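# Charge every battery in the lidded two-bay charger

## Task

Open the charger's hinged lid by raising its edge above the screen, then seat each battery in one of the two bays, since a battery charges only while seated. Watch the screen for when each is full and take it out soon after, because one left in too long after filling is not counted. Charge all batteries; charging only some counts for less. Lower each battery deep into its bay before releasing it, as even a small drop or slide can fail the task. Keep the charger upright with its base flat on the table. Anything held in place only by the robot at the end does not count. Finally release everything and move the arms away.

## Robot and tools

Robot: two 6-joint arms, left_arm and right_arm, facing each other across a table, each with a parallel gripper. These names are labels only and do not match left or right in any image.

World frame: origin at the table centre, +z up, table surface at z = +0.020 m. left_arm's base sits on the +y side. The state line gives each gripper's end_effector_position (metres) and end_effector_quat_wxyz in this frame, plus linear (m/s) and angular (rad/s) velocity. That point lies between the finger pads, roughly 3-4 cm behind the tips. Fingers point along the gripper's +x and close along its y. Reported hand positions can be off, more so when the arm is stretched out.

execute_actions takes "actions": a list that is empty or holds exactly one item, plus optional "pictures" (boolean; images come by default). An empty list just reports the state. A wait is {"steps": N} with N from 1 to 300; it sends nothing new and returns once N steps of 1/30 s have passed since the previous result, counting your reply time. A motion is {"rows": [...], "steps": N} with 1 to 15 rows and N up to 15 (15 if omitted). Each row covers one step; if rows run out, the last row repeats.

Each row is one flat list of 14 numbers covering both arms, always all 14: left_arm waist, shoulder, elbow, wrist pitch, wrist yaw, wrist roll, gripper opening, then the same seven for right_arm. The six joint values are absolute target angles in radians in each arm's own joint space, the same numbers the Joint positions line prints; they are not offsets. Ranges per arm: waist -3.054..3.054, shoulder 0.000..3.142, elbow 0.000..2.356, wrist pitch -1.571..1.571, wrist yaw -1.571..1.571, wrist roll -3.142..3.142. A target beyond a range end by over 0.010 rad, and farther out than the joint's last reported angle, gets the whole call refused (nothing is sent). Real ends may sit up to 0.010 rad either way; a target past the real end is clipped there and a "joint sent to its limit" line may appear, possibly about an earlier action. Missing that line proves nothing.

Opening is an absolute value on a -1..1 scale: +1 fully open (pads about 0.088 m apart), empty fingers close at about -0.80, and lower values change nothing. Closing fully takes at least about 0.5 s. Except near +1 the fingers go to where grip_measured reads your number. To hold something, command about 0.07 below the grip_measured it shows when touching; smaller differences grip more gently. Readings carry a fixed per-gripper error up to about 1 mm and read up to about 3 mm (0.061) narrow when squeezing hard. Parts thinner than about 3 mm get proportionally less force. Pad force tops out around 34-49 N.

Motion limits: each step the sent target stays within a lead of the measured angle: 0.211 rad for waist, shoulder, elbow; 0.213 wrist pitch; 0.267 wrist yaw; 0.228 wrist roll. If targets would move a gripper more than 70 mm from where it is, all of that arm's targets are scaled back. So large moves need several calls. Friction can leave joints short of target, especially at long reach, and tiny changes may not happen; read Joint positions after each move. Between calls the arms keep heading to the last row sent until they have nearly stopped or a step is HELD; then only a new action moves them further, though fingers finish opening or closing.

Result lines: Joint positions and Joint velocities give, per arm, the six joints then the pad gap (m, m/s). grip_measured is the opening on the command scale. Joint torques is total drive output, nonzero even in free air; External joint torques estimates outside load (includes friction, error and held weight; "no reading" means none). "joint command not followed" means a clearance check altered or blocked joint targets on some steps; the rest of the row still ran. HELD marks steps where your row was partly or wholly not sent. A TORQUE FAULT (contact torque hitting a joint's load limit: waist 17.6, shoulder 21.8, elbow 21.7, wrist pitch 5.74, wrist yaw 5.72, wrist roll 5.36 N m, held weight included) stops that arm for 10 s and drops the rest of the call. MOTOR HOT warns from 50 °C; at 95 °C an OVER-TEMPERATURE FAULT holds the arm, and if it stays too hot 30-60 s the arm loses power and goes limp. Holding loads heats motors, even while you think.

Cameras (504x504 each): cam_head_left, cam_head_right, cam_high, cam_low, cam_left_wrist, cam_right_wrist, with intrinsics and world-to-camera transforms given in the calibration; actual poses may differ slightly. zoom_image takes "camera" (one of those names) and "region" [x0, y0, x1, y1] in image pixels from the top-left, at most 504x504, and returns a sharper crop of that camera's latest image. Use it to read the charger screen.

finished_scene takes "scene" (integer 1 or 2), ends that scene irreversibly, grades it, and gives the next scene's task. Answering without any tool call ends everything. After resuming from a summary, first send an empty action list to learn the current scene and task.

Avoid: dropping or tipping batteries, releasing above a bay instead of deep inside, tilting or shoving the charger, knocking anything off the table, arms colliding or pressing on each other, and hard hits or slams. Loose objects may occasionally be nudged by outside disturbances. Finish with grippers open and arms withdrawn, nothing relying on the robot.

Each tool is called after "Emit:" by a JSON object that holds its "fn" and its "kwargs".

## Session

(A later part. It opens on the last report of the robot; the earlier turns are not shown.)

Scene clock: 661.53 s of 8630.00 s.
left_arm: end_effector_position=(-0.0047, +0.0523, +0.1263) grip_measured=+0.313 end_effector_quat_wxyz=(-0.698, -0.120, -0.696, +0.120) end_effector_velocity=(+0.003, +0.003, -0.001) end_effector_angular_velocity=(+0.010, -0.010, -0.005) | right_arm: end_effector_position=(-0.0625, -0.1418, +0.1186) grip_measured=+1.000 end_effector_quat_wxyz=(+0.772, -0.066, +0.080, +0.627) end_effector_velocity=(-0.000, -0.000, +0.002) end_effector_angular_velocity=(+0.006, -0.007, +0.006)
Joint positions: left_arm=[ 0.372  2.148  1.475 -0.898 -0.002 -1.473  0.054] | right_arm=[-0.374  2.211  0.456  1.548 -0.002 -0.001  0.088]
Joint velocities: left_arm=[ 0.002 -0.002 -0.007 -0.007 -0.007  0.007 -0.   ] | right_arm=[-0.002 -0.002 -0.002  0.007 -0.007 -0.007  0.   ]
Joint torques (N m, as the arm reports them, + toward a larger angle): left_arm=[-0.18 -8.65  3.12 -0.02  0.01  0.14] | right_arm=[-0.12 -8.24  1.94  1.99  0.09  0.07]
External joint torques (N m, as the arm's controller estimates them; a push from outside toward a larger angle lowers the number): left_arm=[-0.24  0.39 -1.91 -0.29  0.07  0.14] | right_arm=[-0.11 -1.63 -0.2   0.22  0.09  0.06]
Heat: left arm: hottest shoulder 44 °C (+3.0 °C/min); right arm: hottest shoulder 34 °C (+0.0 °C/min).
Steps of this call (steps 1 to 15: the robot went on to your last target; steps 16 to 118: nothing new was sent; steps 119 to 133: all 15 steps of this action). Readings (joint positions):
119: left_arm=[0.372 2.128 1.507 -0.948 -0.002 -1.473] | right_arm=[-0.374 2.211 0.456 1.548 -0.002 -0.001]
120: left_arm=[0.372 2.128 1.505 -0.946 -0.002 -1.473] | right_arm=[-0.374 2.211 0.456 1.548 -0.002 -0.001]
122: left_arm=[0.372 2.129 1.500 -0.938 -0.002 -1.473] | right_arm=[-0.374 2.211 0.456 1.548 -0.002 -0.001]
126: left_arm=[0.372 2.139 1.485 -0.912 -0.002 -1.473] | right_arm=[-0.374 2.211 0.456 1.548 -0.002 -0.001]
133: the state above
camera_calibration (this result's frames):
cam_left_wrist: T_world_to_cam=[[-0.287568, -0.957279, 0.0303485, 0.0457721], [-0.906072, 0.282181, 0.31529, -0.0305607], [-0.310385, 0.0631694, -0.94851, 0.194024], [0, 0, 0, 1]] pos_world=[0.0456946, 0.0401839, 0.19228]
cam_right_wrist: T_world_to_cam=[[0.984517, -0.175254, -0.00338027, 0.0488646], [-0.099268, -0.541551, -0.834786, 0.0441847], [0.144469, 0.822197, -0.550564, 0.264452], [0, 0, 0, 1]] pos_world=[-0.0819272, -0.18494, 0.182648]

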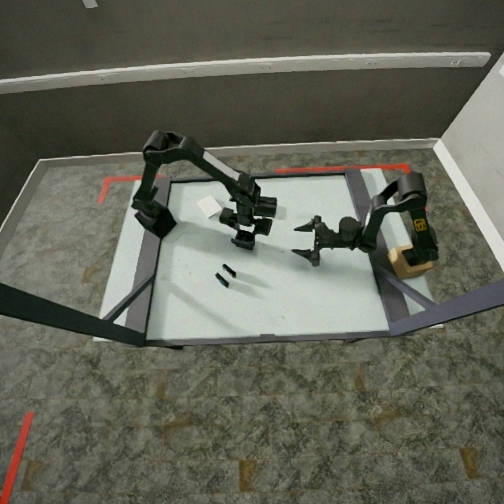

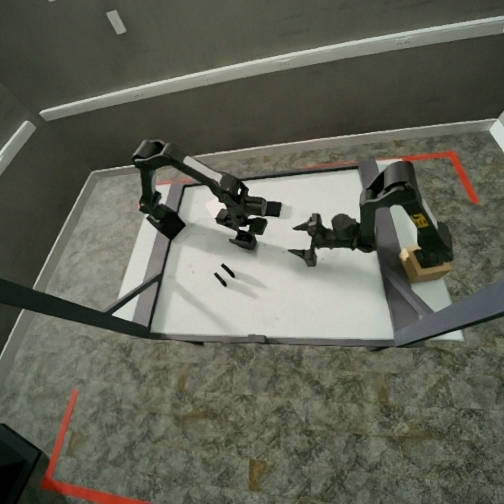

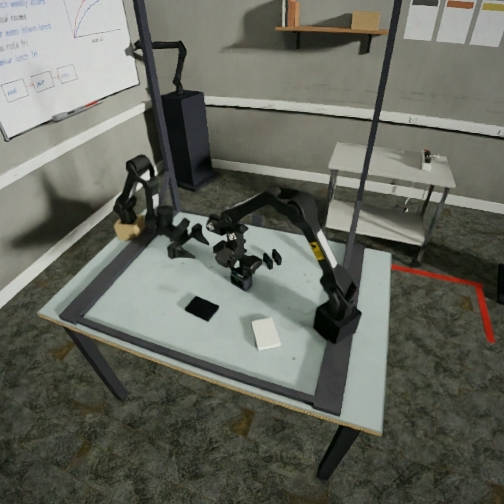

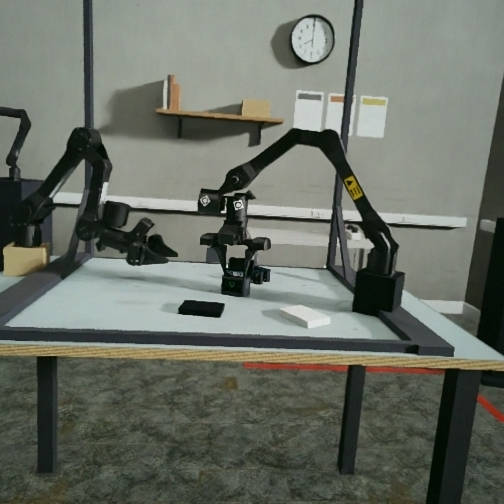

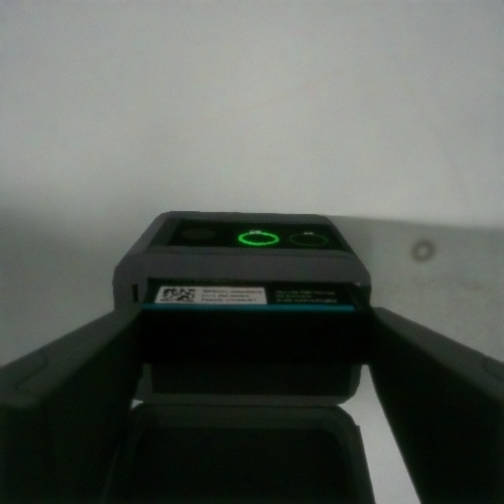

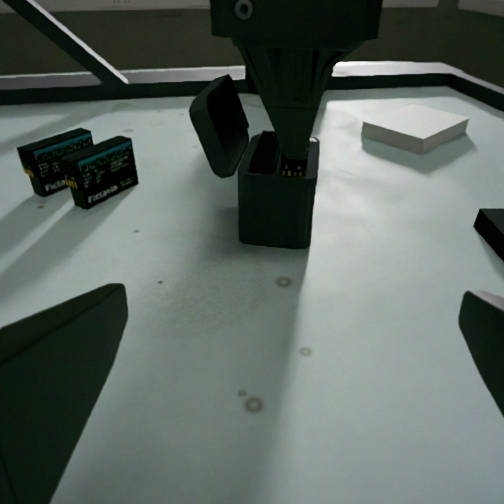

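Going in.

Emit:
{"fn": "execute_actions", "kwargs": {"actions": [{"rows":[[0.370,2.166,1.462,-0.892,0,-1.47,0.245,-0.375,2.2,0.45,1.55,0,0,1],[0.370,2.169,1.458,-0.885,0,-1.47,0.245,-0.375,2.2,0.45,1.55,0,0,1],[0.370,2.172,1.454,-0.878,0,-1.47,0.245,-0.375,2.2,0.45,1.55,0,0,1],[0.370,2.175,1.450,-0.870,0,-1.47,0.245,-0.375,2.2,0.45,1.55,0,0,1],[0.370,2.178,1.446,-0.863,0,-1.47,0.245,-0.375,2.2,0.45,1.55,0,0,1],[0.370,2.180,1.444,-0.859,0,-1.47,0.245,-0.375,2.2,0.45,1.55,0,0,1],[0.370,2.182,1.442,-0.856,0,-1.47,0.245,-0.375,2.2,0.45,1.55,0,0,1],[0.370,2.184,1.440,-0.852,0,-1.47,0.245,-0.375,2.2,0.45,1.55,0,0,1]],"steps":15}]}}

Emit:
{"fn": "zoom_image", "kwargs": {"camera": "cam_right_wrist", "region": [215,100,355,240]}}

Scene clock: 665.93 s of 8630.00 s.
left_arm: end_effector_position=(-0.0046, +0.0526, +0.1147) grip_measured=+0.313 end_effector_quat_wxyz=(-0.698, -0.119, -0.696, +0.121) end_effector_velocity=(-0.001, +0.005, -0.003) end_effector_angular_velocity=(+0.015, -0.011, +0.000) | right_arm: end_effector_position=(-0.0625, -0.1418, +0.1186) grip_measured=+1.000 end_effector_quat_wxyz=(+0.772, -0.066, +0.080, +0.627) end_effector_velocity=(+0.000, +0.001, +0.002) end_effector_angular_velocity=(+0.001, -0.006, +0.006)
Joint positions: left_arm=[ 0.372  2.163  1.45  -0.854 -0.002 -1.473  0.054] | right_arm=[-0.374  2.211  0.456  1.548 -0.002 -0.001  0.088]
Joint velocities: left_arm=[-0.007  0.002 -0.007 -0.007 -0.007 -0.007 -0.   ] | right_arm=[-0.002 -0.007  0.002 -0.007 -0.007 -0.007  0.   ]
Joint torques (N m, as the arm reports them, + toward a larger angle): left_arm=[-0.17 -8.07  3.02  0.22  0.    0.13] | right_arm=[-0.11 -8.24  1.93  1.99  0.09  0.07]
External joint torques (N m, as the arm's controller estimates them; a push from outside toward a larger angle lowers the number): left_arm=[-0.13  1.02 -1.93 -0.04  0.06  0.13] | right_arm=[-0.11 -1.62 -0.23  0.22  0.09  0.06]
Heat: left arm: hottest shoulder 44 °C (+3.0 °C/min); right arm: hottest shoulder 34 °C (+0.0 °C/min).
Steps of this call (steps 1 to 15: the robot went on to your last target; steps 16 to 117: nothing new was sent; steps 118 to 132: all 15 steps of this action). Readings (joint positions):
118: left_arm=[0.372 2.148 1.474 -0.897 -0.002 -1.473] | right_arm=[-0.374 2.211 0.456 1.548 -0.002 -0.001]
119: left_arm=[0.372 2.148 1.472 -0.894 -0.002 -1.473] | right_arm=[-0.374 2.211 0.456 1.548 -0.002 -0.001]
121: left_arm=[0.372 2.152 1.467 -0.884 -0.002 -1.473] | right_arm=[-0.374 2.211 0.456 1.548 -0.002 -0.001]
125: left_arm=[0.372 2.162 1.455 -0.862 -0.002 -1.473] | right_arm=[-0.374 2.211 0.456 1.548 -0.002 -0.001]
132: the state above
camera_calibration (this result's frames):
cam_left_wrist: T_world_to_cam=[[-0.287541, -0.957172, 0.0337762, 0.0460814], [-0.90581, 0.283231, 0.3151, -0.0269483], [-0.311172, 0.0600096, -0.948457, 0.183163], [0, 0, 0, 1]] pos_world=[0.0458354, 0.0407489, 0.180657]
cam_right_wrist: T_world_to_cam=[[0.984517, -0.175254, -0.00338027, 0.0488646], [-0.099268, -0.541551, -0.834786, 0.0441847], [0.144469, 0.822197, -0.550564, 0.264452], [0, 0, 0, 1]] pos_world=[-0.0819272, -0.18494, 0.182648]

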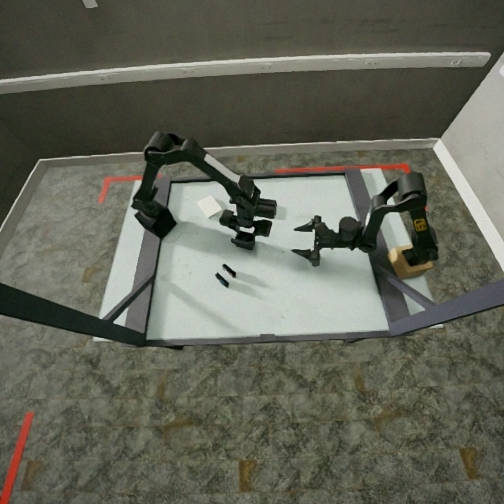

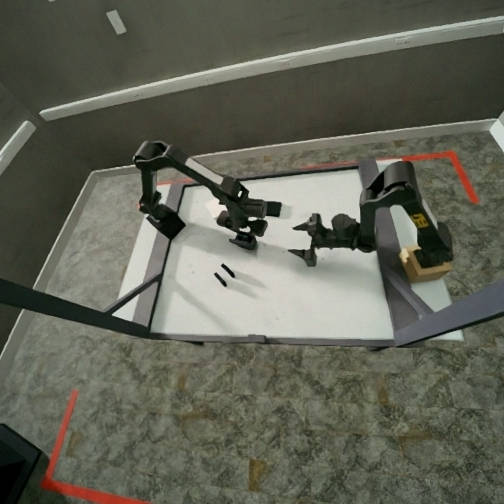

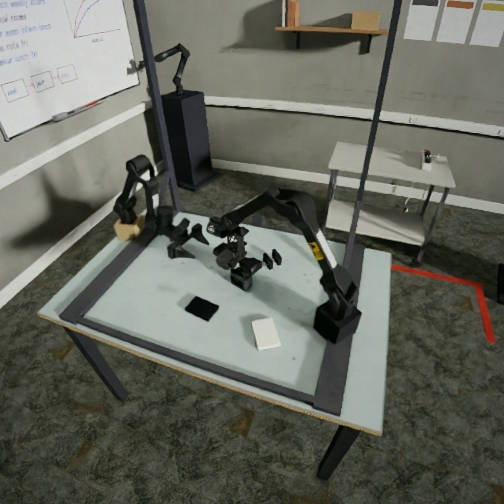

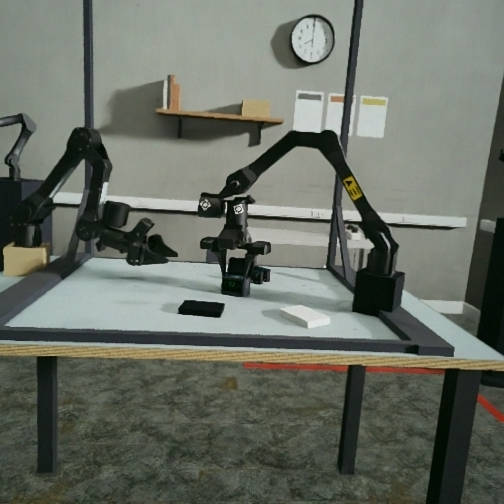

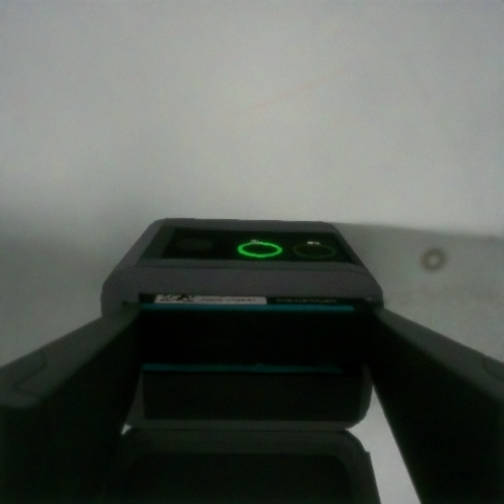

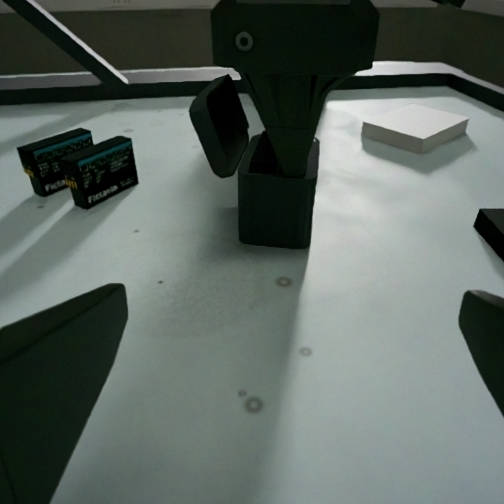

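Region (215, 100, 355, 240) of cam_right_wrist's 504x504 image, scaled by 3.600, with more detail than that image has.

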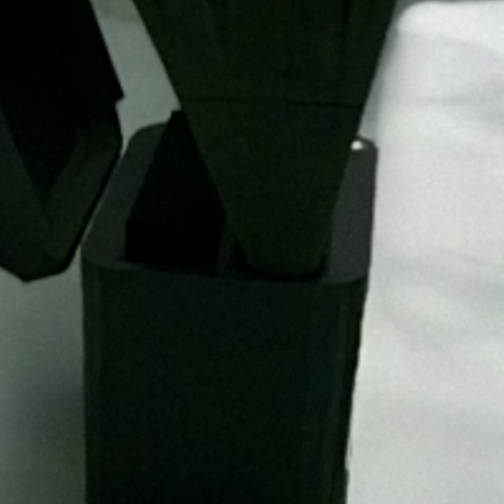

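Seated; release.

Emit:
{"fn": "execute_actions", "kwargs": {"actions": [{"rows":[[0.370,2.175,1.444,-0.852,0,-1.47,0.27,-0.375,2.2,0.45,1.55,0,0,1],[0.370,2.175,1.444,-0.852,0,-1.47,0.29,-0.375,2.2,0.45,1.55,0,0,1],[0.370,2.175,1.444,-0.852,0,-1.47,0.31,-0.375,2.2,0.45,1.55,0,0,1],[0.370,2.175,1.444,-0.852,0,-1.47,0.33,-0.375,2.2,0.45,1.55,0,0,1],[0.370,2.175,1.444,-0.852,0,-1.47,0.35,-0.375,2.2,0.45,1.55,0,0,1],[0.370,2.175,1.444,-0.852,0,-1.47,0.37,-0.375,2.2,0.45,1.55,0,0,1],[0.370,2.175,1.444,-0.852,0,-1.47,0.39,-0.375,2.2,0.45,1.55,0,0,1],[0.370,2.175,1.444,-0.852,0,-1.47,0.42,-0.375,2.2,0.45,1.55,0,0,1],[0.370,2.175,1.444,-0.852,0,-1.47,0.46,-0.375,2.2,0.45,1.55,0,0,1]],"steps":15}], "pictures": false}}

Emit:
{"fn": "execute_actions", "kwargs": {"actions": [{"rows":[[0.370,2.145,1.45,-0.852,0,-1.47,0.46,-0.375,2.2,0.45,1.55,0,0,1],[0.370,2.145,1.45,-0.852,0,-1.47,0.46,-0.375,2.2,0.45,1.55,0,0,1],[0.370,2.138,1.46,-0.868,0,-1.47,0.46,-0.375,2.2,0.45,1.55,0,0,1],[0.370,2.131,1.47,-0.884,0,-1.47,0.46,-0.375,2.2,0.45,1.55,0,0,1],[0.370,2.124,1.48,-0.90,0,-1.47,0.48,-0.375,2.2,0.45,1.55,0,0,1],[0.370,2.117,1.49,-0.916,0,-1.47,0.48,-0.375,2.2,0.45,1.55,0,0,1],[0.370,2.11,1.50,-0.932,0,-1.47,0.48,-0.375,2.2,0.45,1.55,0,0,1],[0.370,2.105,1.51,-0.948,0,-1.47,0.48,-0.375,2.2,0.45,1.55,0,0,1],[0.370,2.10,1.52,-0.96,0,-1.47,0.48,-0.375,2.2,0.45,1.55,0,0,1],[0.370,2.10,1.52,-0.96,0,-1.47,0.48,-0.375,2.2,0.45,1.55,0,0,1],[0.370,2.10,1.52,-0.96,0,-1.47,0.48,-0.375,2.2,0.45,1.55,0,0,1],[0.355,2.10,1.52,-0.96,0,-1.485,0.48,-0.375,2.2,0.45,1.55,0,0,1],[0.34,2.10,1.52,-0.96,0,-1.50,0.48,-0.375,2.2,0.45,1.55,0,0,1],[0.323,2.10,1.52,-0.96,0,-1.515,0.48,-0.375,2.2,0.45,1.55,0,0,1]],"steps":15}], "pictures": false}}

Emit:
{"fn": "execute_actions", "kwargs": {"actions": [{"rows":[[0.323,2.12,1.515,-0.96,0,-1.515,0.48,-0.375,2.2,0.45,1.55,0,0,1],[0.323,2.13,1.51,-0.957,0,-1.515,0.48,-0.375,2.2,0.45,1.55,0,0,1],[0.323,2.138,1.503,-0.952,0,-1.515,0.48,-0.375,2.2,0.45,1.55,0,0,1],[0.323,2.143,1.495,-0.944,0,-1.515,0.48,-0.375,2.2,0.45,1.55,0,0,1],[0.323,2.149,1.487,-0.933,0,-1.515,0.48,-0.375,2.2,0.45,1.55,0,0,1],[0.323,2.154,1.478,-0.921,0,-1.515,0.48,-0.375,2.2,0.45,1.55,0,0,1]],"steps":15}]}}

Emit:
{"fn": "zoom_image", "kwargs": {"camera": "cam_low", "region": [205,250,265,310]}}

Scene clock: 674.83 s of 8630.00 s.
left_arm: end_effector_position=(-0.0047, +0.0525, +0.1146) grip_measured=+0.450 end_effector_quat_wxyz=(-0.697, -0.119, -0.696, +0.122) end_effector_velocity=(+0.001, +0.005, +0.000) end_effector_angular_velocity=(+0.020, -0.012, +0.020) | right_arm: end_effector_position=(-0.0625, -0.1418, +0.1186) grip_measured=+1.000 end_effector_quat_wxyz=(+0.772, -0.066, +0.080, +0.627) end_effector_velocity=(-0.000, -0.000, +0.001) end_effector_angular_velocity=(-0.004, -0.005, +0.006)
Joint positions: left_arm=[ 0.372  2.163  1.449 -0.853 -0.002 -1.473  0.061] | right_arm=[-0.374  2.211  0.456  1.548 -0.002 -0.001  0.088]
Joint velocities: left_arm=[-0.002 -0.002 -0.002 -0.022 -0.007 -0.022  0.003] | right_arm=[-0.002 -0.007 -0.002 -0.007 -0.007 -0.007  0.   ]
Joint torques (N m, as the arm reports them, + toward a larger angle): left_arm=[-0.33 -8.89  3.36  0.2  -0.02  0.15] | right_arm=[-0.12 -8.25  1.93  1.99  0.09  0.07]
External joint torques (N m, as the arm's controller estimates them; a push from outside toward a larger angle lowers the number): left_arm=[-0.39  0.24 -1.62 -0.07  0.04  0.16] | right_arm=[-0.13 -1.62 -0.2   0.22  0.09  0.06]
Heat: left arm: hottest shoulder 43 °C (+3.0 °C/min); right arm: hottest shoulder 34 °C (+0.0 °C/min).
Steps of this call (steps 1 to 15: the robot went on to your last target; steps 16 to 252: nothing new was sent; steps 253 to 267: all 15 steps of this action). Readings (joint positions):
253: left_arm=[0.372 2.163 1.449 -0.853 -0.002 -1.473] | right_arm=[-0.374 2.211 0.456 1.548 -0.002 -0.001]
254: left_arm=[0.372 2.163 1.449 -0.853 -0.002 -1.473] | right_arm=[-0.374 2.211 0.456 1.548 -0.002 -0.001]
256: left_arm=[0.372 2.163 1.449 -0.853 -0.002 -1.473] | right_arm=[-0.374 2.211 0.456 1.548 -0.002 -0.001]
260: left_arm=[0.372 2.163 1.449 -0.853 -0.002 -1.473] | right_arm=[-0.374 2.211 0.456 1.548 -0.002 -0.001]
267: the state above

Scene clock: 675.33 s of 8630.00 s.
left_arm: end_effector_position=(-0.0130, +0.0503, +0.1498) grip_measured=+0.477 end_effector_quat_wxyz=(-0.697, -0.111, -0.697, +0.127) end_effector_velocity=(-0.115, +0.036, +0.008) end_effector_angular_velocity=(+0.020, -0.008, -0.107) | right_arm: end_effector_position=(-0.0625, -0.1418, +0.1186) grip_measured=+1.000 end_effector_quat_wxyz=(+0.772, -0.066, +0.080, +0.627) end_effector_velocity=(-0.004, -0.000, -0.002) end_effector_angular_velocity=(-0.017, +0.001, +0.025)
Joint positions: left_arm=[ 0.353  2.11   1.515 -0.954 -0.002 -1.495  0.062] | right_arm=[-0.374  2.211  0.456  1.548 -0.002 -0.001  0.088]
Joint velocities: left_arm=[-0.305 -0.012  0.017 -0.051 -0.007 -0.198  0.   ] | right_arm=[ 0.002 -0.007 -0.002 -0.022 -0.022 -0.007  0.   ]
Joint torques (N m, as the arm reports them, + toward a larger angle): left_arm=[ -0.73 -11.38   4.62   0.05   0.    -0.06] | right_arm=[-0.11 -8.25  1.93  1.99  0.09  0.07]
External joint torques (N m, as the arm's controller estimates them; a push from outside toward a larger angle lowers the number): left_arm=[-0.5  -3.05 -0.18 -0.2   0.01 -0.05] | right_arm=[-0.14 -1.64 -0.21  0.22  0.09  0.06]
Heat: left arm: hottest shoulder 43 °C (+3.0 °C/min); right arm: hottest shoulder 34 °C (+0.0 °C/min).
Steps of this call (steps 1 to 15: all 15 steps of this action). Readings (joint positions):
1: left_arm=[0.372 2.163 1.449 -0.853 -0.002 -1.473] | right_arm=[-0.374 2.211 0.456 1.548 -0.002 -0.001]
2: left_arm=[0.372 2.163 1.449 -0.853 -0.002 -1.473] | right_arm=[-0.374 2.211 0.456 1.548 -0.002 -0.001]
4: left_arm=[0.372 2.161 1.452 -0.860 -0.002 -1.473] | right_arm=[-0.374 2.211 0.456 1.548 -0.002 -0.001]
8: left_arm=[0.372 2.147 1.477 -0.911 -0.002 -1.473] | right_arm=[-0.374 2.211 0.456 1.548 -0.002 -0.001]
15: the state above

Scene clock: 675.83 s of 8630.00 s.
left_arm: end_effector_position=(-0.0232, +0.0603, +0.1293) grip_measured=+0.477 end_effector_quat_wxyz=(-0.697, -0.129, -0.695, +0.120) end_effector_velocity=(-0.000, -0.002, -0.003) end_effector_angular_velocity=(-0.014, -0.003, -0.010) | right_arm: end_effector_position=(-0.0625, -0.1418, +0.1186) grip_measured=+1.000 end_effector_quat_wxyz=(+0.772, -0.066, +0.080, +0.627) end_effector_velocity=(+0.002, +0.000, -0.000) end_effector_angular_velocity=(-0.004, -0.008, -0.008)
Joint positions: left_arm=[ 0.322  2.144  1.482 -0.923 -0.001 -1.511  0.062] | right_arm=[-0.374  2.211  0.456  1.548 -0.002 -0.001  0.088]
Joint velocities: left_arm=[-0.002  0.002 -0.007  0.022 -0.007  0.007 -0.   ] | right_arm=[-0.002 -0.002  0.002 -0.007  0.007 -0.007  0.   ]
Joint torques (N m, as the arm reports them, + toward a larger angle): left_arm=[ 0.3  -9.12  3.79  0.21 -0.05 -0.08] | right_arm=[-0.11 -8.24  1.94  1.99  0.09  0.07]
External joint torques (N m, as the arm's controller estimates them; a push from outside toward a larger angle lowers the number): left_arm=[ 0.3  -0.15 -1.19  0.01  0.01 -0.08] | right_arm=[-0.11 -1.64 -0.21  0.22  0.09  0.06]
Heat: left arm: hottest shoulder 43 °C (+3.0 °C/min); right arm: hottest shoulder 34 °C (+0.0 °C/min).
Steps of this call (steps 1 to 15: all 15 steps of this action). Readings (joint positions):
1: left_arm=[0.343 2.110 1.516 -0.955 -0.002 -1.500] | right_arm=[-0.374 2.211 0.456 1.548 -0.002 -0.001]
2: left_arm=[0.334 2.110 1.516 -0.956 -0.002 -1.503] | right_arm=[-0.374 2.211 0.456 1.548 -0.002 -0.001]
4: left_arm=[0.323 2.115 1.513 -0.955 -0.001 -1.508] | right_arm=[-0.374 2.211 0.456 1.548 -0.002 -0.001]
8: left_arm=[0.322 2.131 1.493 -0.932 -0.001 -1.511] | right_arm=[-0.374 2.211 0.456 1.548 -0.002 -0.001]
15: the state above
camera_calibration (this result's frames):
cam_left_wrist: T_world_to_cam=[[-0.299283, -0.954025, 0.01634, 0.0493716], [-0.903391, 0.288827, 0.316961, -0.051073], [-0.307108, 0.0800995, -0.948298, 0.189676], [0, 0, 0, 1]] pos_world=[0.0268883, 0.04666, 0.195251]
cam_right_wrist: T_world_to_cam=[[0.984517, -0.175254, -0.00338027, 0.0488646], [-0.099268, -0.541551, -0.834786, 0.0441847], [0.144469, 0.822197, -0.550564, 0.264452], [0, 0, 0, 1]] pos_world=[-0.0819272, -0.18494, 0.182648]

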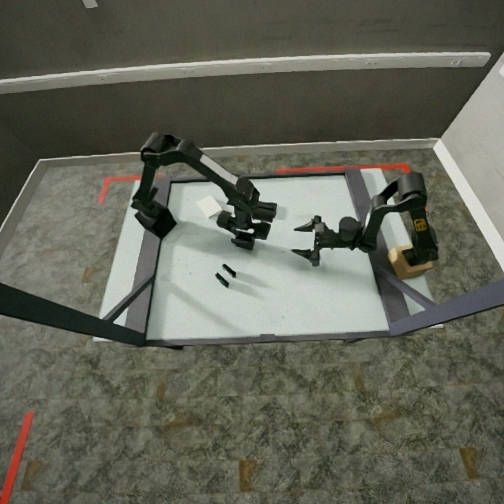

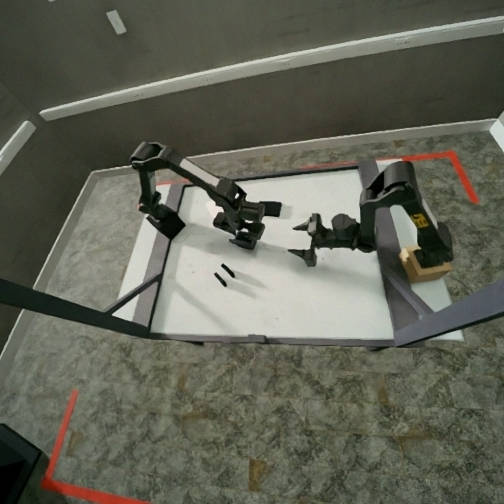

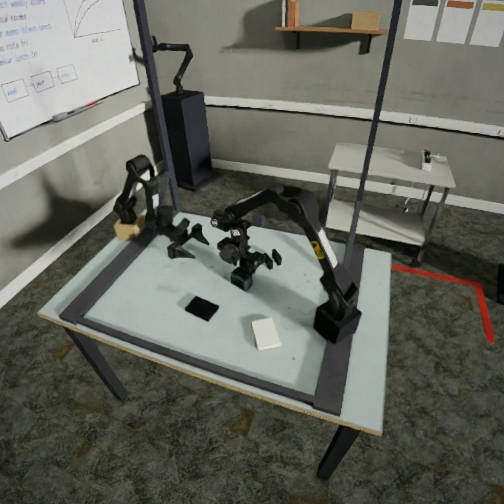

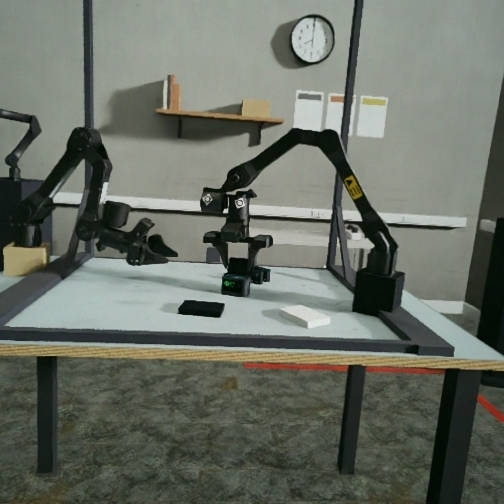

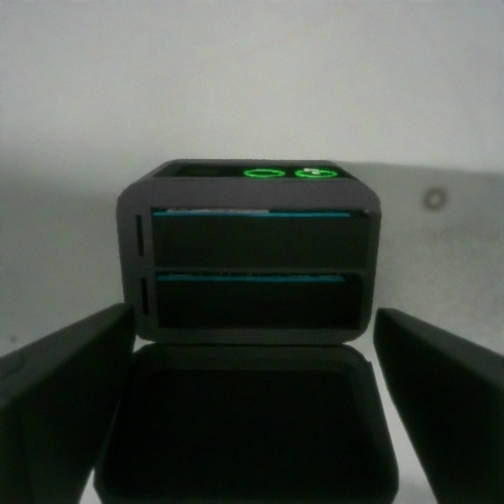

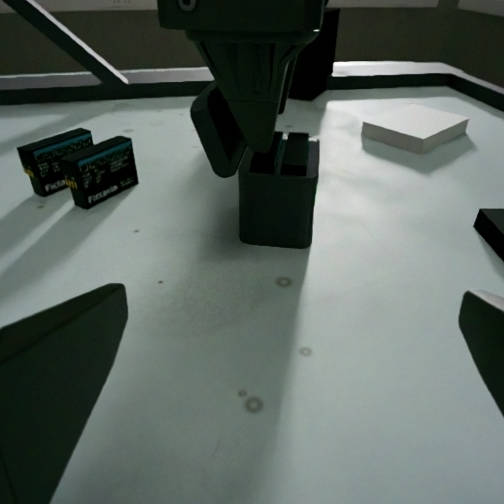

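Region (205, 250, 265, 310) of cam_low's 504x504 image, scaled by 8.400, with more detail than that image has.

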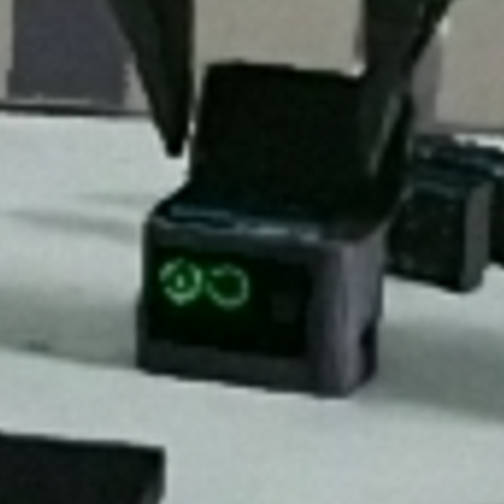

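Emit:
{"fn": "execute_actions", "kwargs": {"actions": [{"rows":[[0.329,2.154,1.478,-0.915,0,-1.515,0.48,-0.375,2.2,0.45,1.55,0,0,1]],"steps":15}]}}

Emit:
{"fn": "zoom_image", "kwargs": {"camera": "cam_left_wrist", "region": [220,150,360,200]}}

Emit:
{"fn": "zoom_image", "kwargs": {"camera": "cam_low", "region": [218,272,248,302]}}

Scene clock: 678.20 s of 8630.00 s.
left_arm: end_effector_position=(-0.0220, +0.0584, +0.1293) grip_measured=+0.477 end_effector_quat_wxyz=(-0.697, -0.126, -0.696, +0.120) end_effector_velocity=(+0.000, +0.000, -0.001) end_effector_angular_velocity=(-0.004, -0.006, +0.005) | right_arm: end_effector_position=(-0.0625, -0.1418, +0.1186) grip_measured=+1.000 end_effector_quat_wxyz=(+0.772, -0.066, +0.080, +0.627) end_effector_velocity=(+0.004, -0.004, -0.005) end_effector_angular_velocity=(-0.029, -0.006, -0.022)
Joint positions: left_arm=[ 0.326  2.144  1.482 -0.917 -0.001 -1.511  0.062] | right_arm=[-0.374  2.211  0.456  1.548 -0.002 -0.001  0.088]
Joint velocities: left_arm=[-0.002 -0.002 -0.007  0.007 -0.007 -0.007 -0.   ] | right_arm=[-0.002 -0.002 -0.007 -0.022  0.022 -0.007  0.   ]
Joint torques (N m, as the arm reports them, + toward a larger angle): left_arm=[ 0.34 -9.18  3.68  0.2  -0.07 -0.04] | right_arm=[-0.11 -8.25  1.94  1.99  0.09  0.07]
External joint torques (N m, as the arm's controller estimates them; a push from outside toward a larger angle lowers the number): left_arm=[ 0.35 -0.13 -1.35 -0.04 -0.01 -0.04] | right_arm=[-0.09 -1.66 -0.16  0.23  0.08  0.06]
Heat: left arm: hottest shoulder 43 °C (+3.0 °C/min); right arm: hottest shoulder 34 °C (+0.0 °C/min).
Steps of this call (steps 1 to 15: the robot went on to your last target; steps 16 to 56: nothing new was sent; steps 57 to 71: all 15 steps of this action). Readings (joint positions):
57: left_arm=[0.322 2.144 1.482 -0.922 -0.001 -1.511] | right_arm=[-0.374 2.211 0.456 1.548 -0.002 -0.001]
58: left_arm=[0.322 2.144 1.482 -0.920 -0.001 -1.511] | right_arm=[-0.374 2.211 0.456 1.548 -0.002 -0.001]
60: left_arm=[0.324 2.144 1.482 -0.918 -0.001 -1.511] | right_arm=[-0.374 2.211 0.456 1.548 -0.002 -0.001]
64: left_arm=[0.326 2.144 1.482 -0.917 -0.001 -1.511] | right_arm=[-0.374 2.211 0.456 1.548 -0.002 -0.001]
71: the state above
camera_calibration (this result's frames):
cam_left_wrist: T_world_to_cam=[[-0.29524, -0.95515, 0.0228235, 0.047293], [-0.904006, 0.287003, 0.316863, -0.0493841], [-0.309202, 0.0729181, -0.948197, 0.190526], [0, 0, 0, 1]] pos_world=[0.0282302, 0.0454525, 0.195224]
cam_right_wrist: T_world_to_cam=[[0.984517, -0.175254, -0.00338027, 0.0488646], [-0.099268, -0.541551, -0.834786, 0.0441847], [0.144469, 0.822197, -0.550564, 0.264452], [0, 0, 0, 1]] pos_world=[-0.0819272, -0.18494, 0.182648]

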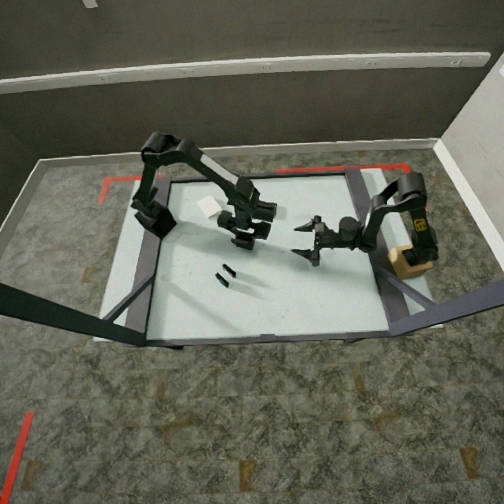

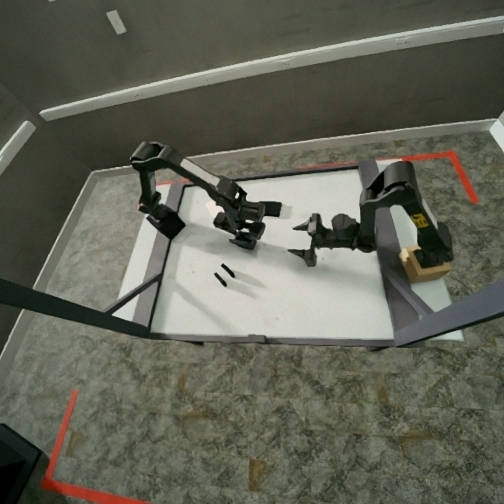

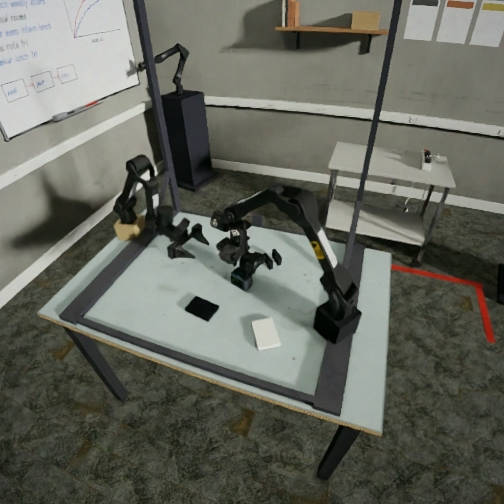

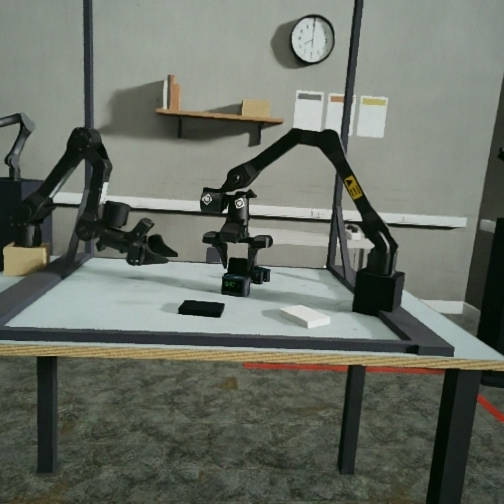

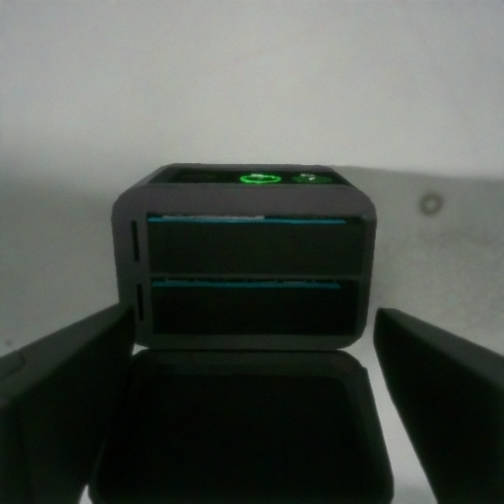

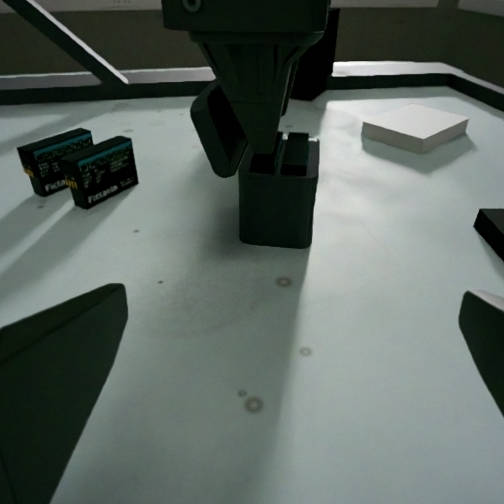

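Region (220, 150, 360, 200) of cam_left_wrist's 504x504 image, scaled by 3.600, with more detail than that image has; it fills the top 180 rows of this view, and the rest is white.

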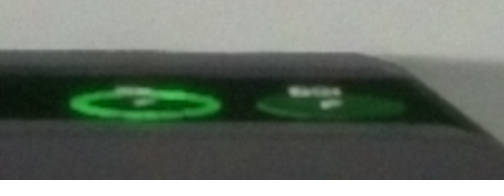

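Region (218, 272, 248, 302) of cam_low's 504x504 image, scaled by 16.800, with more detail than that image has.

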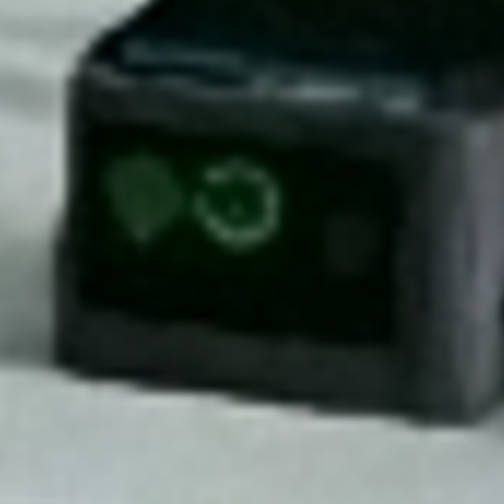

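Emit:
{"fn": "execute_actions", "kwargs": {"actions": [{"rows":[[0.34,2.154,1.478,-0.917,0,-1.50,0.48,-0.375,2.2,0.45,1.55,0,0,1],[0.35,2.154,1.478,-0.917,0,-1.49,0.48,-0.375,2.2,0.45,1.55,0,0,1],[0.36,2.154,1.478,-0.917,0,-1.48,0.48,-0.375,2.2,0.45,1.55,0,0,1],[0.368,2.154,1.478,-0.917,0,-1.47,0.48,-0.375,2.2,0.45,1.55,0,0,1],[0.373,2.154,1.478,-0.915,0,-1.47,0.48,-0.375,2.2,0.45,1.55,0,0,1]],"steps":15}]}}

Scene clock: 682.30 s of 8630.00 s.
left_arm: end_effector_position=(-0.0041, +0.0536, +0.1293) grip_measured=+0.477 end_effector_quat_wxyz=(-0.697, -0.122, -0.696, +0.117) end_effector_velocity=(-0.000, +0.007, -0.001) end_effector_angular_velocity=(+0.028, +0.000, +0.020) | right_arm: end_effector_position=(-0.0625, -0.1418, +0.1186) grip_measured=+1.000 end_effector_quat_wxyz=(+0.772, -0.066, +0.080, +0.627) end_effector_velocity=(-0.000, +0.000, +0.003) end_effector_angular_velocity=(+0.016, -0.009, +0.006)
Joint positions: left_arm=[ 0.373  2.144  1.482 -0.917 -0.001 -1.474  0.062] | right_arm=[-0.374  2.211  0.456  1.548 -0.002 -0.001  0.088]
Joint velocities: left_arm=[-0.002 -0.002 -0.007 -0.022  0.007 -0.022 -0.   ] | right_arm=[-0.002  0.002 -0.002  0.022 -0.007 -0.007  0.   ]
Joint torques (N m, as the arm reports them, + toward a larger angle): left_arm=[-0.03 -9.2   3.62  0.23 -0.08  0.14] | right_arm=[-0.12 -8.25  1.94  1.99  0.09  0.07]
External joint torques (N m, as the arm's controller estimates them; a push from outside toward a larger angle lowers the number): left_arm=[-0.02 -0.16 -1.4   0.   -0.02  0.14] | right_arm=[-0.12 -1.59 -0.23  0.2   0.09  0.06]
Heat: left arm: hottest shoulder 43 °C (+2.0 °C/min); right arm: hottest shoulder 34 °C (+0.0 °C/min).
Steps of this call (steps 1 to 15: the robot went on to your last target; steps 16 to 108: nothing new was sent; steps 109 to 123: all 15 steps of this action). Readings (joint positions):
109: left_arm=[0.326 2.144 1.482 -0.917 -0.001 -1.511] | right_arm=[-0.374 2.211 0.456 1.548 -0.002 -0.001]
110: left_arm=[0.328 2.144 1.482 -0.917 -0.001 -1.509] | right_arm=[-0.374 2.211 0.456 1.548 -0.002 -0.001]
112: left_arm=[0.340 2.144 1.482 -0.917 -0.001 -1.494] | right_arm=[-0.374 2.211 0.456 1.548 -0.002 -0.001]
116: left_arm=[0.369 2.144 1.482 -0.917 -0.001 -1.478] | right_arm=[-0.374 2.211 0.456 1.548 -0.002 -0.001]
123: the state above
camera_calibration (this result's frames):
cam_left_wrist: T_world_to_cam=[[-0.285745, -0.958034, 0.0228032, 0.048107], [-0.906722, 0.277989, 0.317138, -0.0313948], [-0.310168, 0.0699445, -0.948105, 0.19655], [0, 0, 0, 1]] pos_world=[0.0462435, 0.041068, 0.195209]
cam_right_wrist: T_world_to_cam=[[0.984517, -0.175254, -0.00338027, 0.0488646], [-0.099268, -0.541551, -0.834786, 0.0441847], [0.144469, 0.822197, -0.550564, 0.264452], [0, 0, 0, 1]] pos_world=[-0.0819272, -0.18494, 0.182648]

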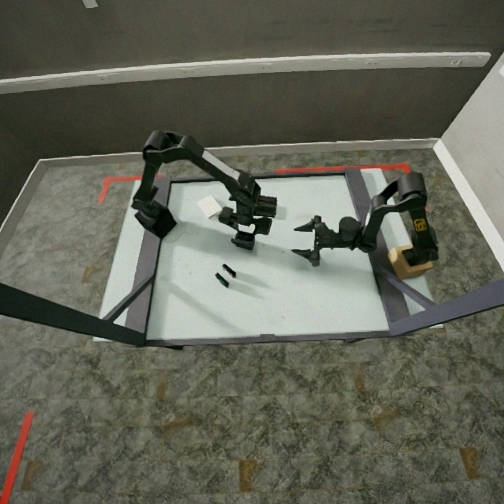

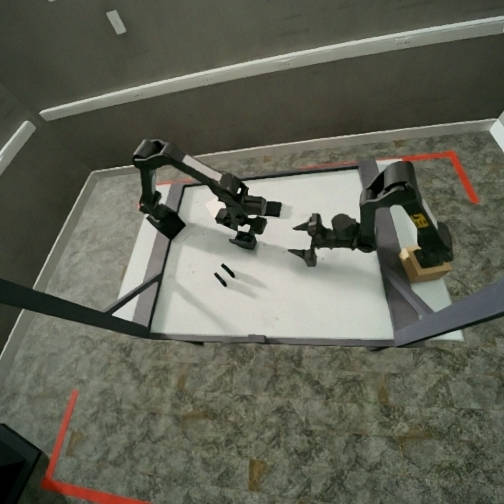

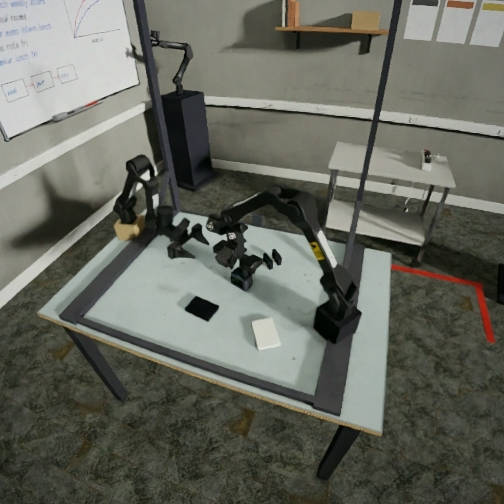

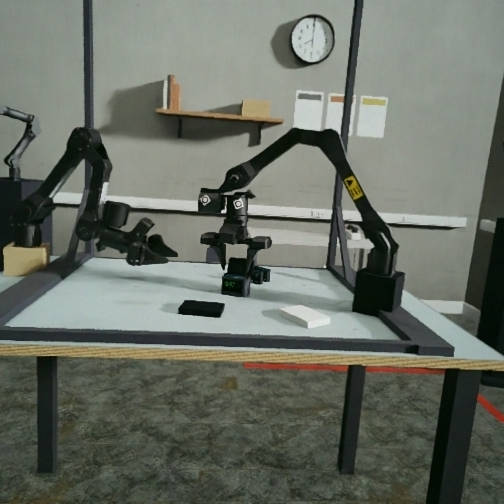

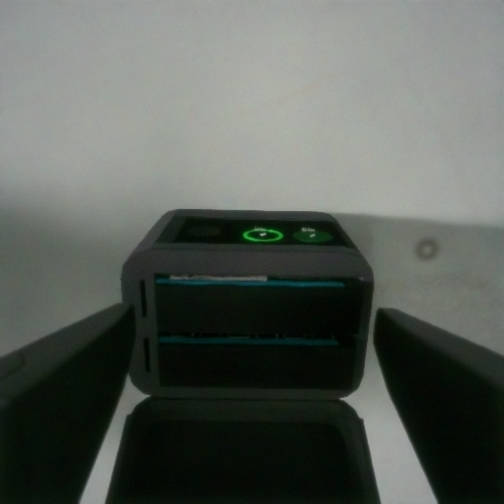

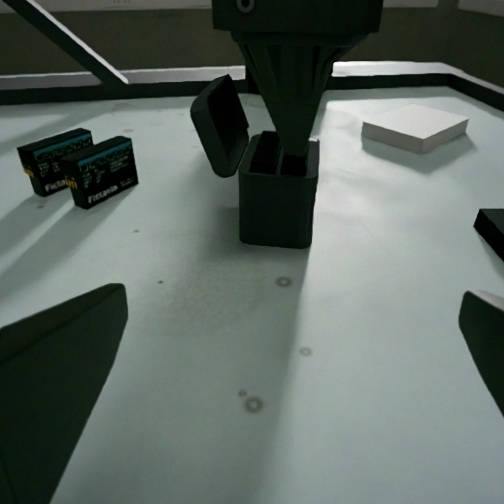

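Target actual (2.163,1.45,−.854).

Emit:
{"fn": "execute_actions", "kwargs": {"actions": [{"rows":[[0.372,2.157,1.474,-0.905,0,-1.47,0.48,-0.375,2.2,0.45,1.55,0,0,1],[0.372,2.160,1.470,-0.897,0,-1.47,0.48,-0.375,2.2,0.45,1.55,0,0,1],[0.372,2.163,1.465,-0.889,0,-1.47,0.48,-0.375,2.2,0.45,1.55,0,0,1],[0.372,2.166,1.460,-0.881,0,-1.47,0.48,-0.375,2.2,0.45,1.55,0,0,1],[0.372,2.169,1.456,-0.873,0,-1.47,0.48,-0.375,2.2,0.45,1.55,0,0,1],[0.372,2.172,1.451,-0.865,0,-1.47,0.48,-0.375,2.2,0.45,1.55,0,0,1],[0.372,2.174,1.447,-0.858,0,-1.47,0.48,-0.375,2.2,0.45,1.55,0,0,1],[0.372,2.175,1.444,-0.853,0,-1.47,0.48,-0.375,2.2,0.45,1.55,0,0,1]],"steps":15}]}}

Emit:
{"fn": "zoom_image", "kwargs": {"camera": "cam_left_wrist", "region": [220,220,360,280]}}

Scene clock: 687.67 s of 8630.00 s.
left_arm: end_effector_position=(-0.0044, +0.0524, +0.1153) grip_measured=+0.477 end_effector_quat_wxyz=(-0.697, -0.118, -0.697, +0.121) end_effector_velocity=(-0.000, -0.001, +0.000) end_effector_angular_velocity=(-0.009, -0.005, +0.005) | right_arm: end_effector_position=(-0.0625, -0.1418, +0.1186) grip_measured=+1.000 end_effector_quat_wxyz=(+0.772, -0.066, +0.080, +0.627) end_effector_velocity=(-0.003, -0.001, -0.004) end_effector_angular_velocity=(-0.025, -0.012, +0.024)
Joint positions: left_arm=[ 0.373  2.162  1.45  -0.855 -0.001 -1.474  0.062] | right_arm=[-0.374  2.211  0.456  1.548 -0.002 -0.001  0.088]
Joint velocities: left_arm=[-0.002 -0.002 -0.002  0.007 -0.007 -0.007  0.   ] | right_arm=[-0.002 -0.002 -0.002 -0.022 -0.022 -0.022  0.   ]
Joint torques (N m, as the arm reports them, + toward a larger angle): left_arm=[-0.06 -8.99  3.25  0.2  -0.07  0.13] | right_arm=[-0.11 -8.24  1.93  1.99  0.09  0.07]
External joint torques (N m, as the arm's controller estimates them; a push from outside toward a larger angle lowers the number): left_arm=[-0.06  0.05 -1.67 -0.07 -0.01  0.14] | right_arm=[-0.11 -1.64 -0.18  0.23  0.09  0.06]
Heat: left arm: hottest shoulder 43 °C (+1.0 °C/min); right arm: hottest shoulder 34 °C (+0.0 °C/min).
Steps of this call (steps 1 to 15: the robot went on to your last target; steps 16 to 146: nothing new was sent; steps 147 to 161: all 15 steps of this action). Readings (joint positions):
147: left_arm=[0.373 2.144 1.482 -0.915 -0.001 -1.474] | right_arm=[-0.374 2.211 0.456 1.548 -0.002 -0.001]
148: left_arm=[0.373 2.144 1.481 -0.911 -0.001 -1.474] | right_arm=[-0.374 2.211 0.456 1.548 -0.002 -0.001]
150: left_arm=[0.373 2.145 1.476 -0.898 -0.001 -1.474] | right_arm=[-0.374 2.211 0.456 1.548 -0.002 -0.001]
154: left_arm=[0.373 2.154 1.460 -0.870 -0.001 -1.474] | right_arm=[-0.374 2.211 0.456 1.548 -0.002 -0.001]
161: the state above
camera_calibration (this result's frames):
cam_left_wrist: T_world_to_cam=[[-0.286029, -0.957596, 0.0346107, 0.0458702], [-0.905714, 0.281971, 0.316505, -0.027016], [-0.312843, 0.059182, -0.947959, 0.183775], [0, 0, 0, 1]] pos_world=[0.0461441, 0.0406666, 0.181175]
cam_right_wrist: T_world_to_cam=[[0.984517, -0.175254, -0.00338027, 0.0488646], [-0.099268, -0.541551, -0.834786, 0.0441847], [0.144469, 0.822197, -0.550564, 0.264452], [0, 0, 0, 1]] pos_world=[-0.0819272, -0.18494, 0.182648]

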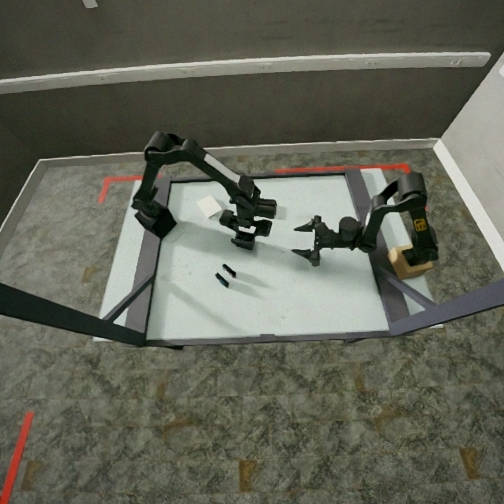

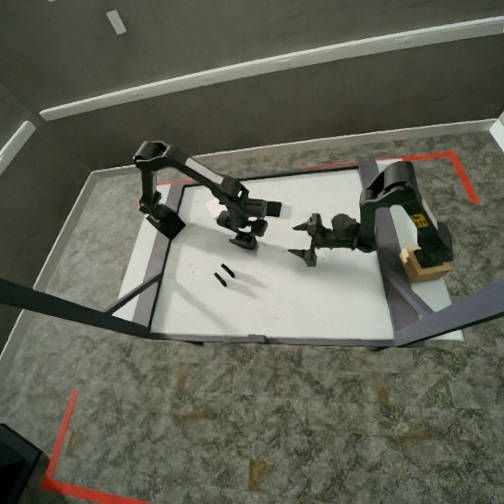

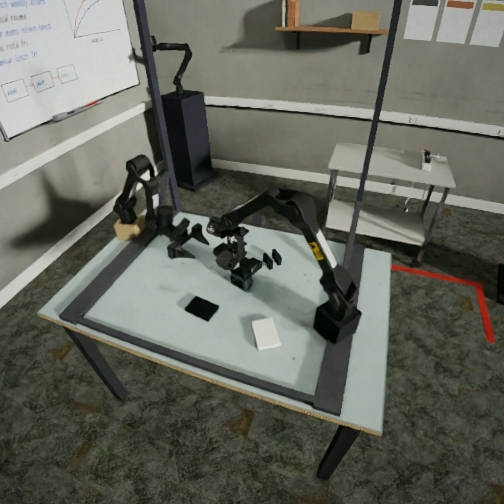

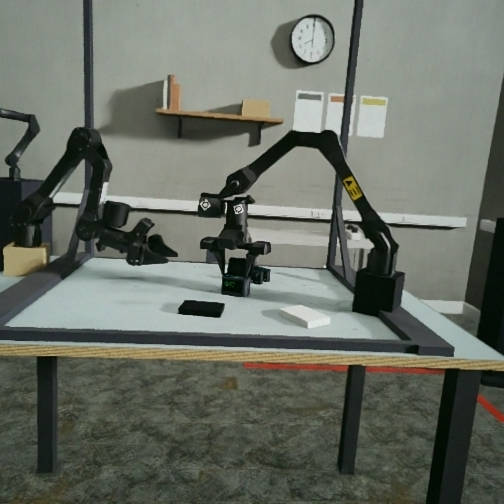

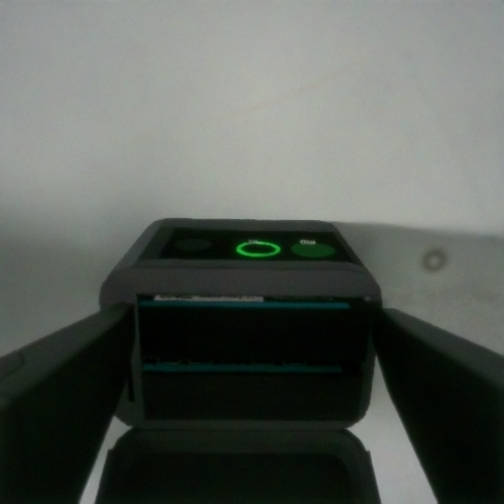

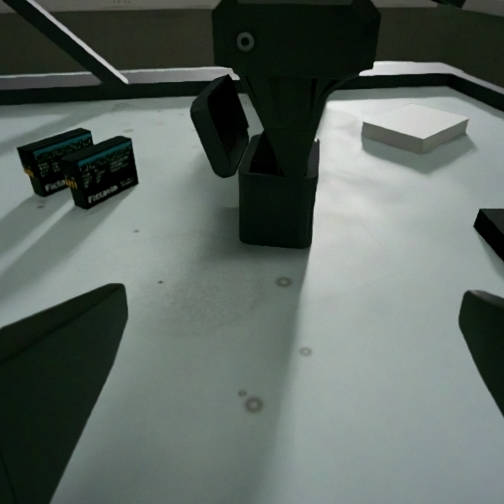

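Region (220, 220, 360, 280) of cam_left_wrist's 504x504 image, scaled by 3.600, with more detail than that image has; it fills the top 216 rows of this view, and the rest is white.

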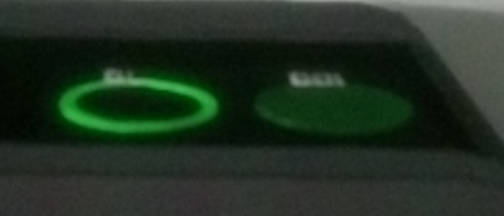

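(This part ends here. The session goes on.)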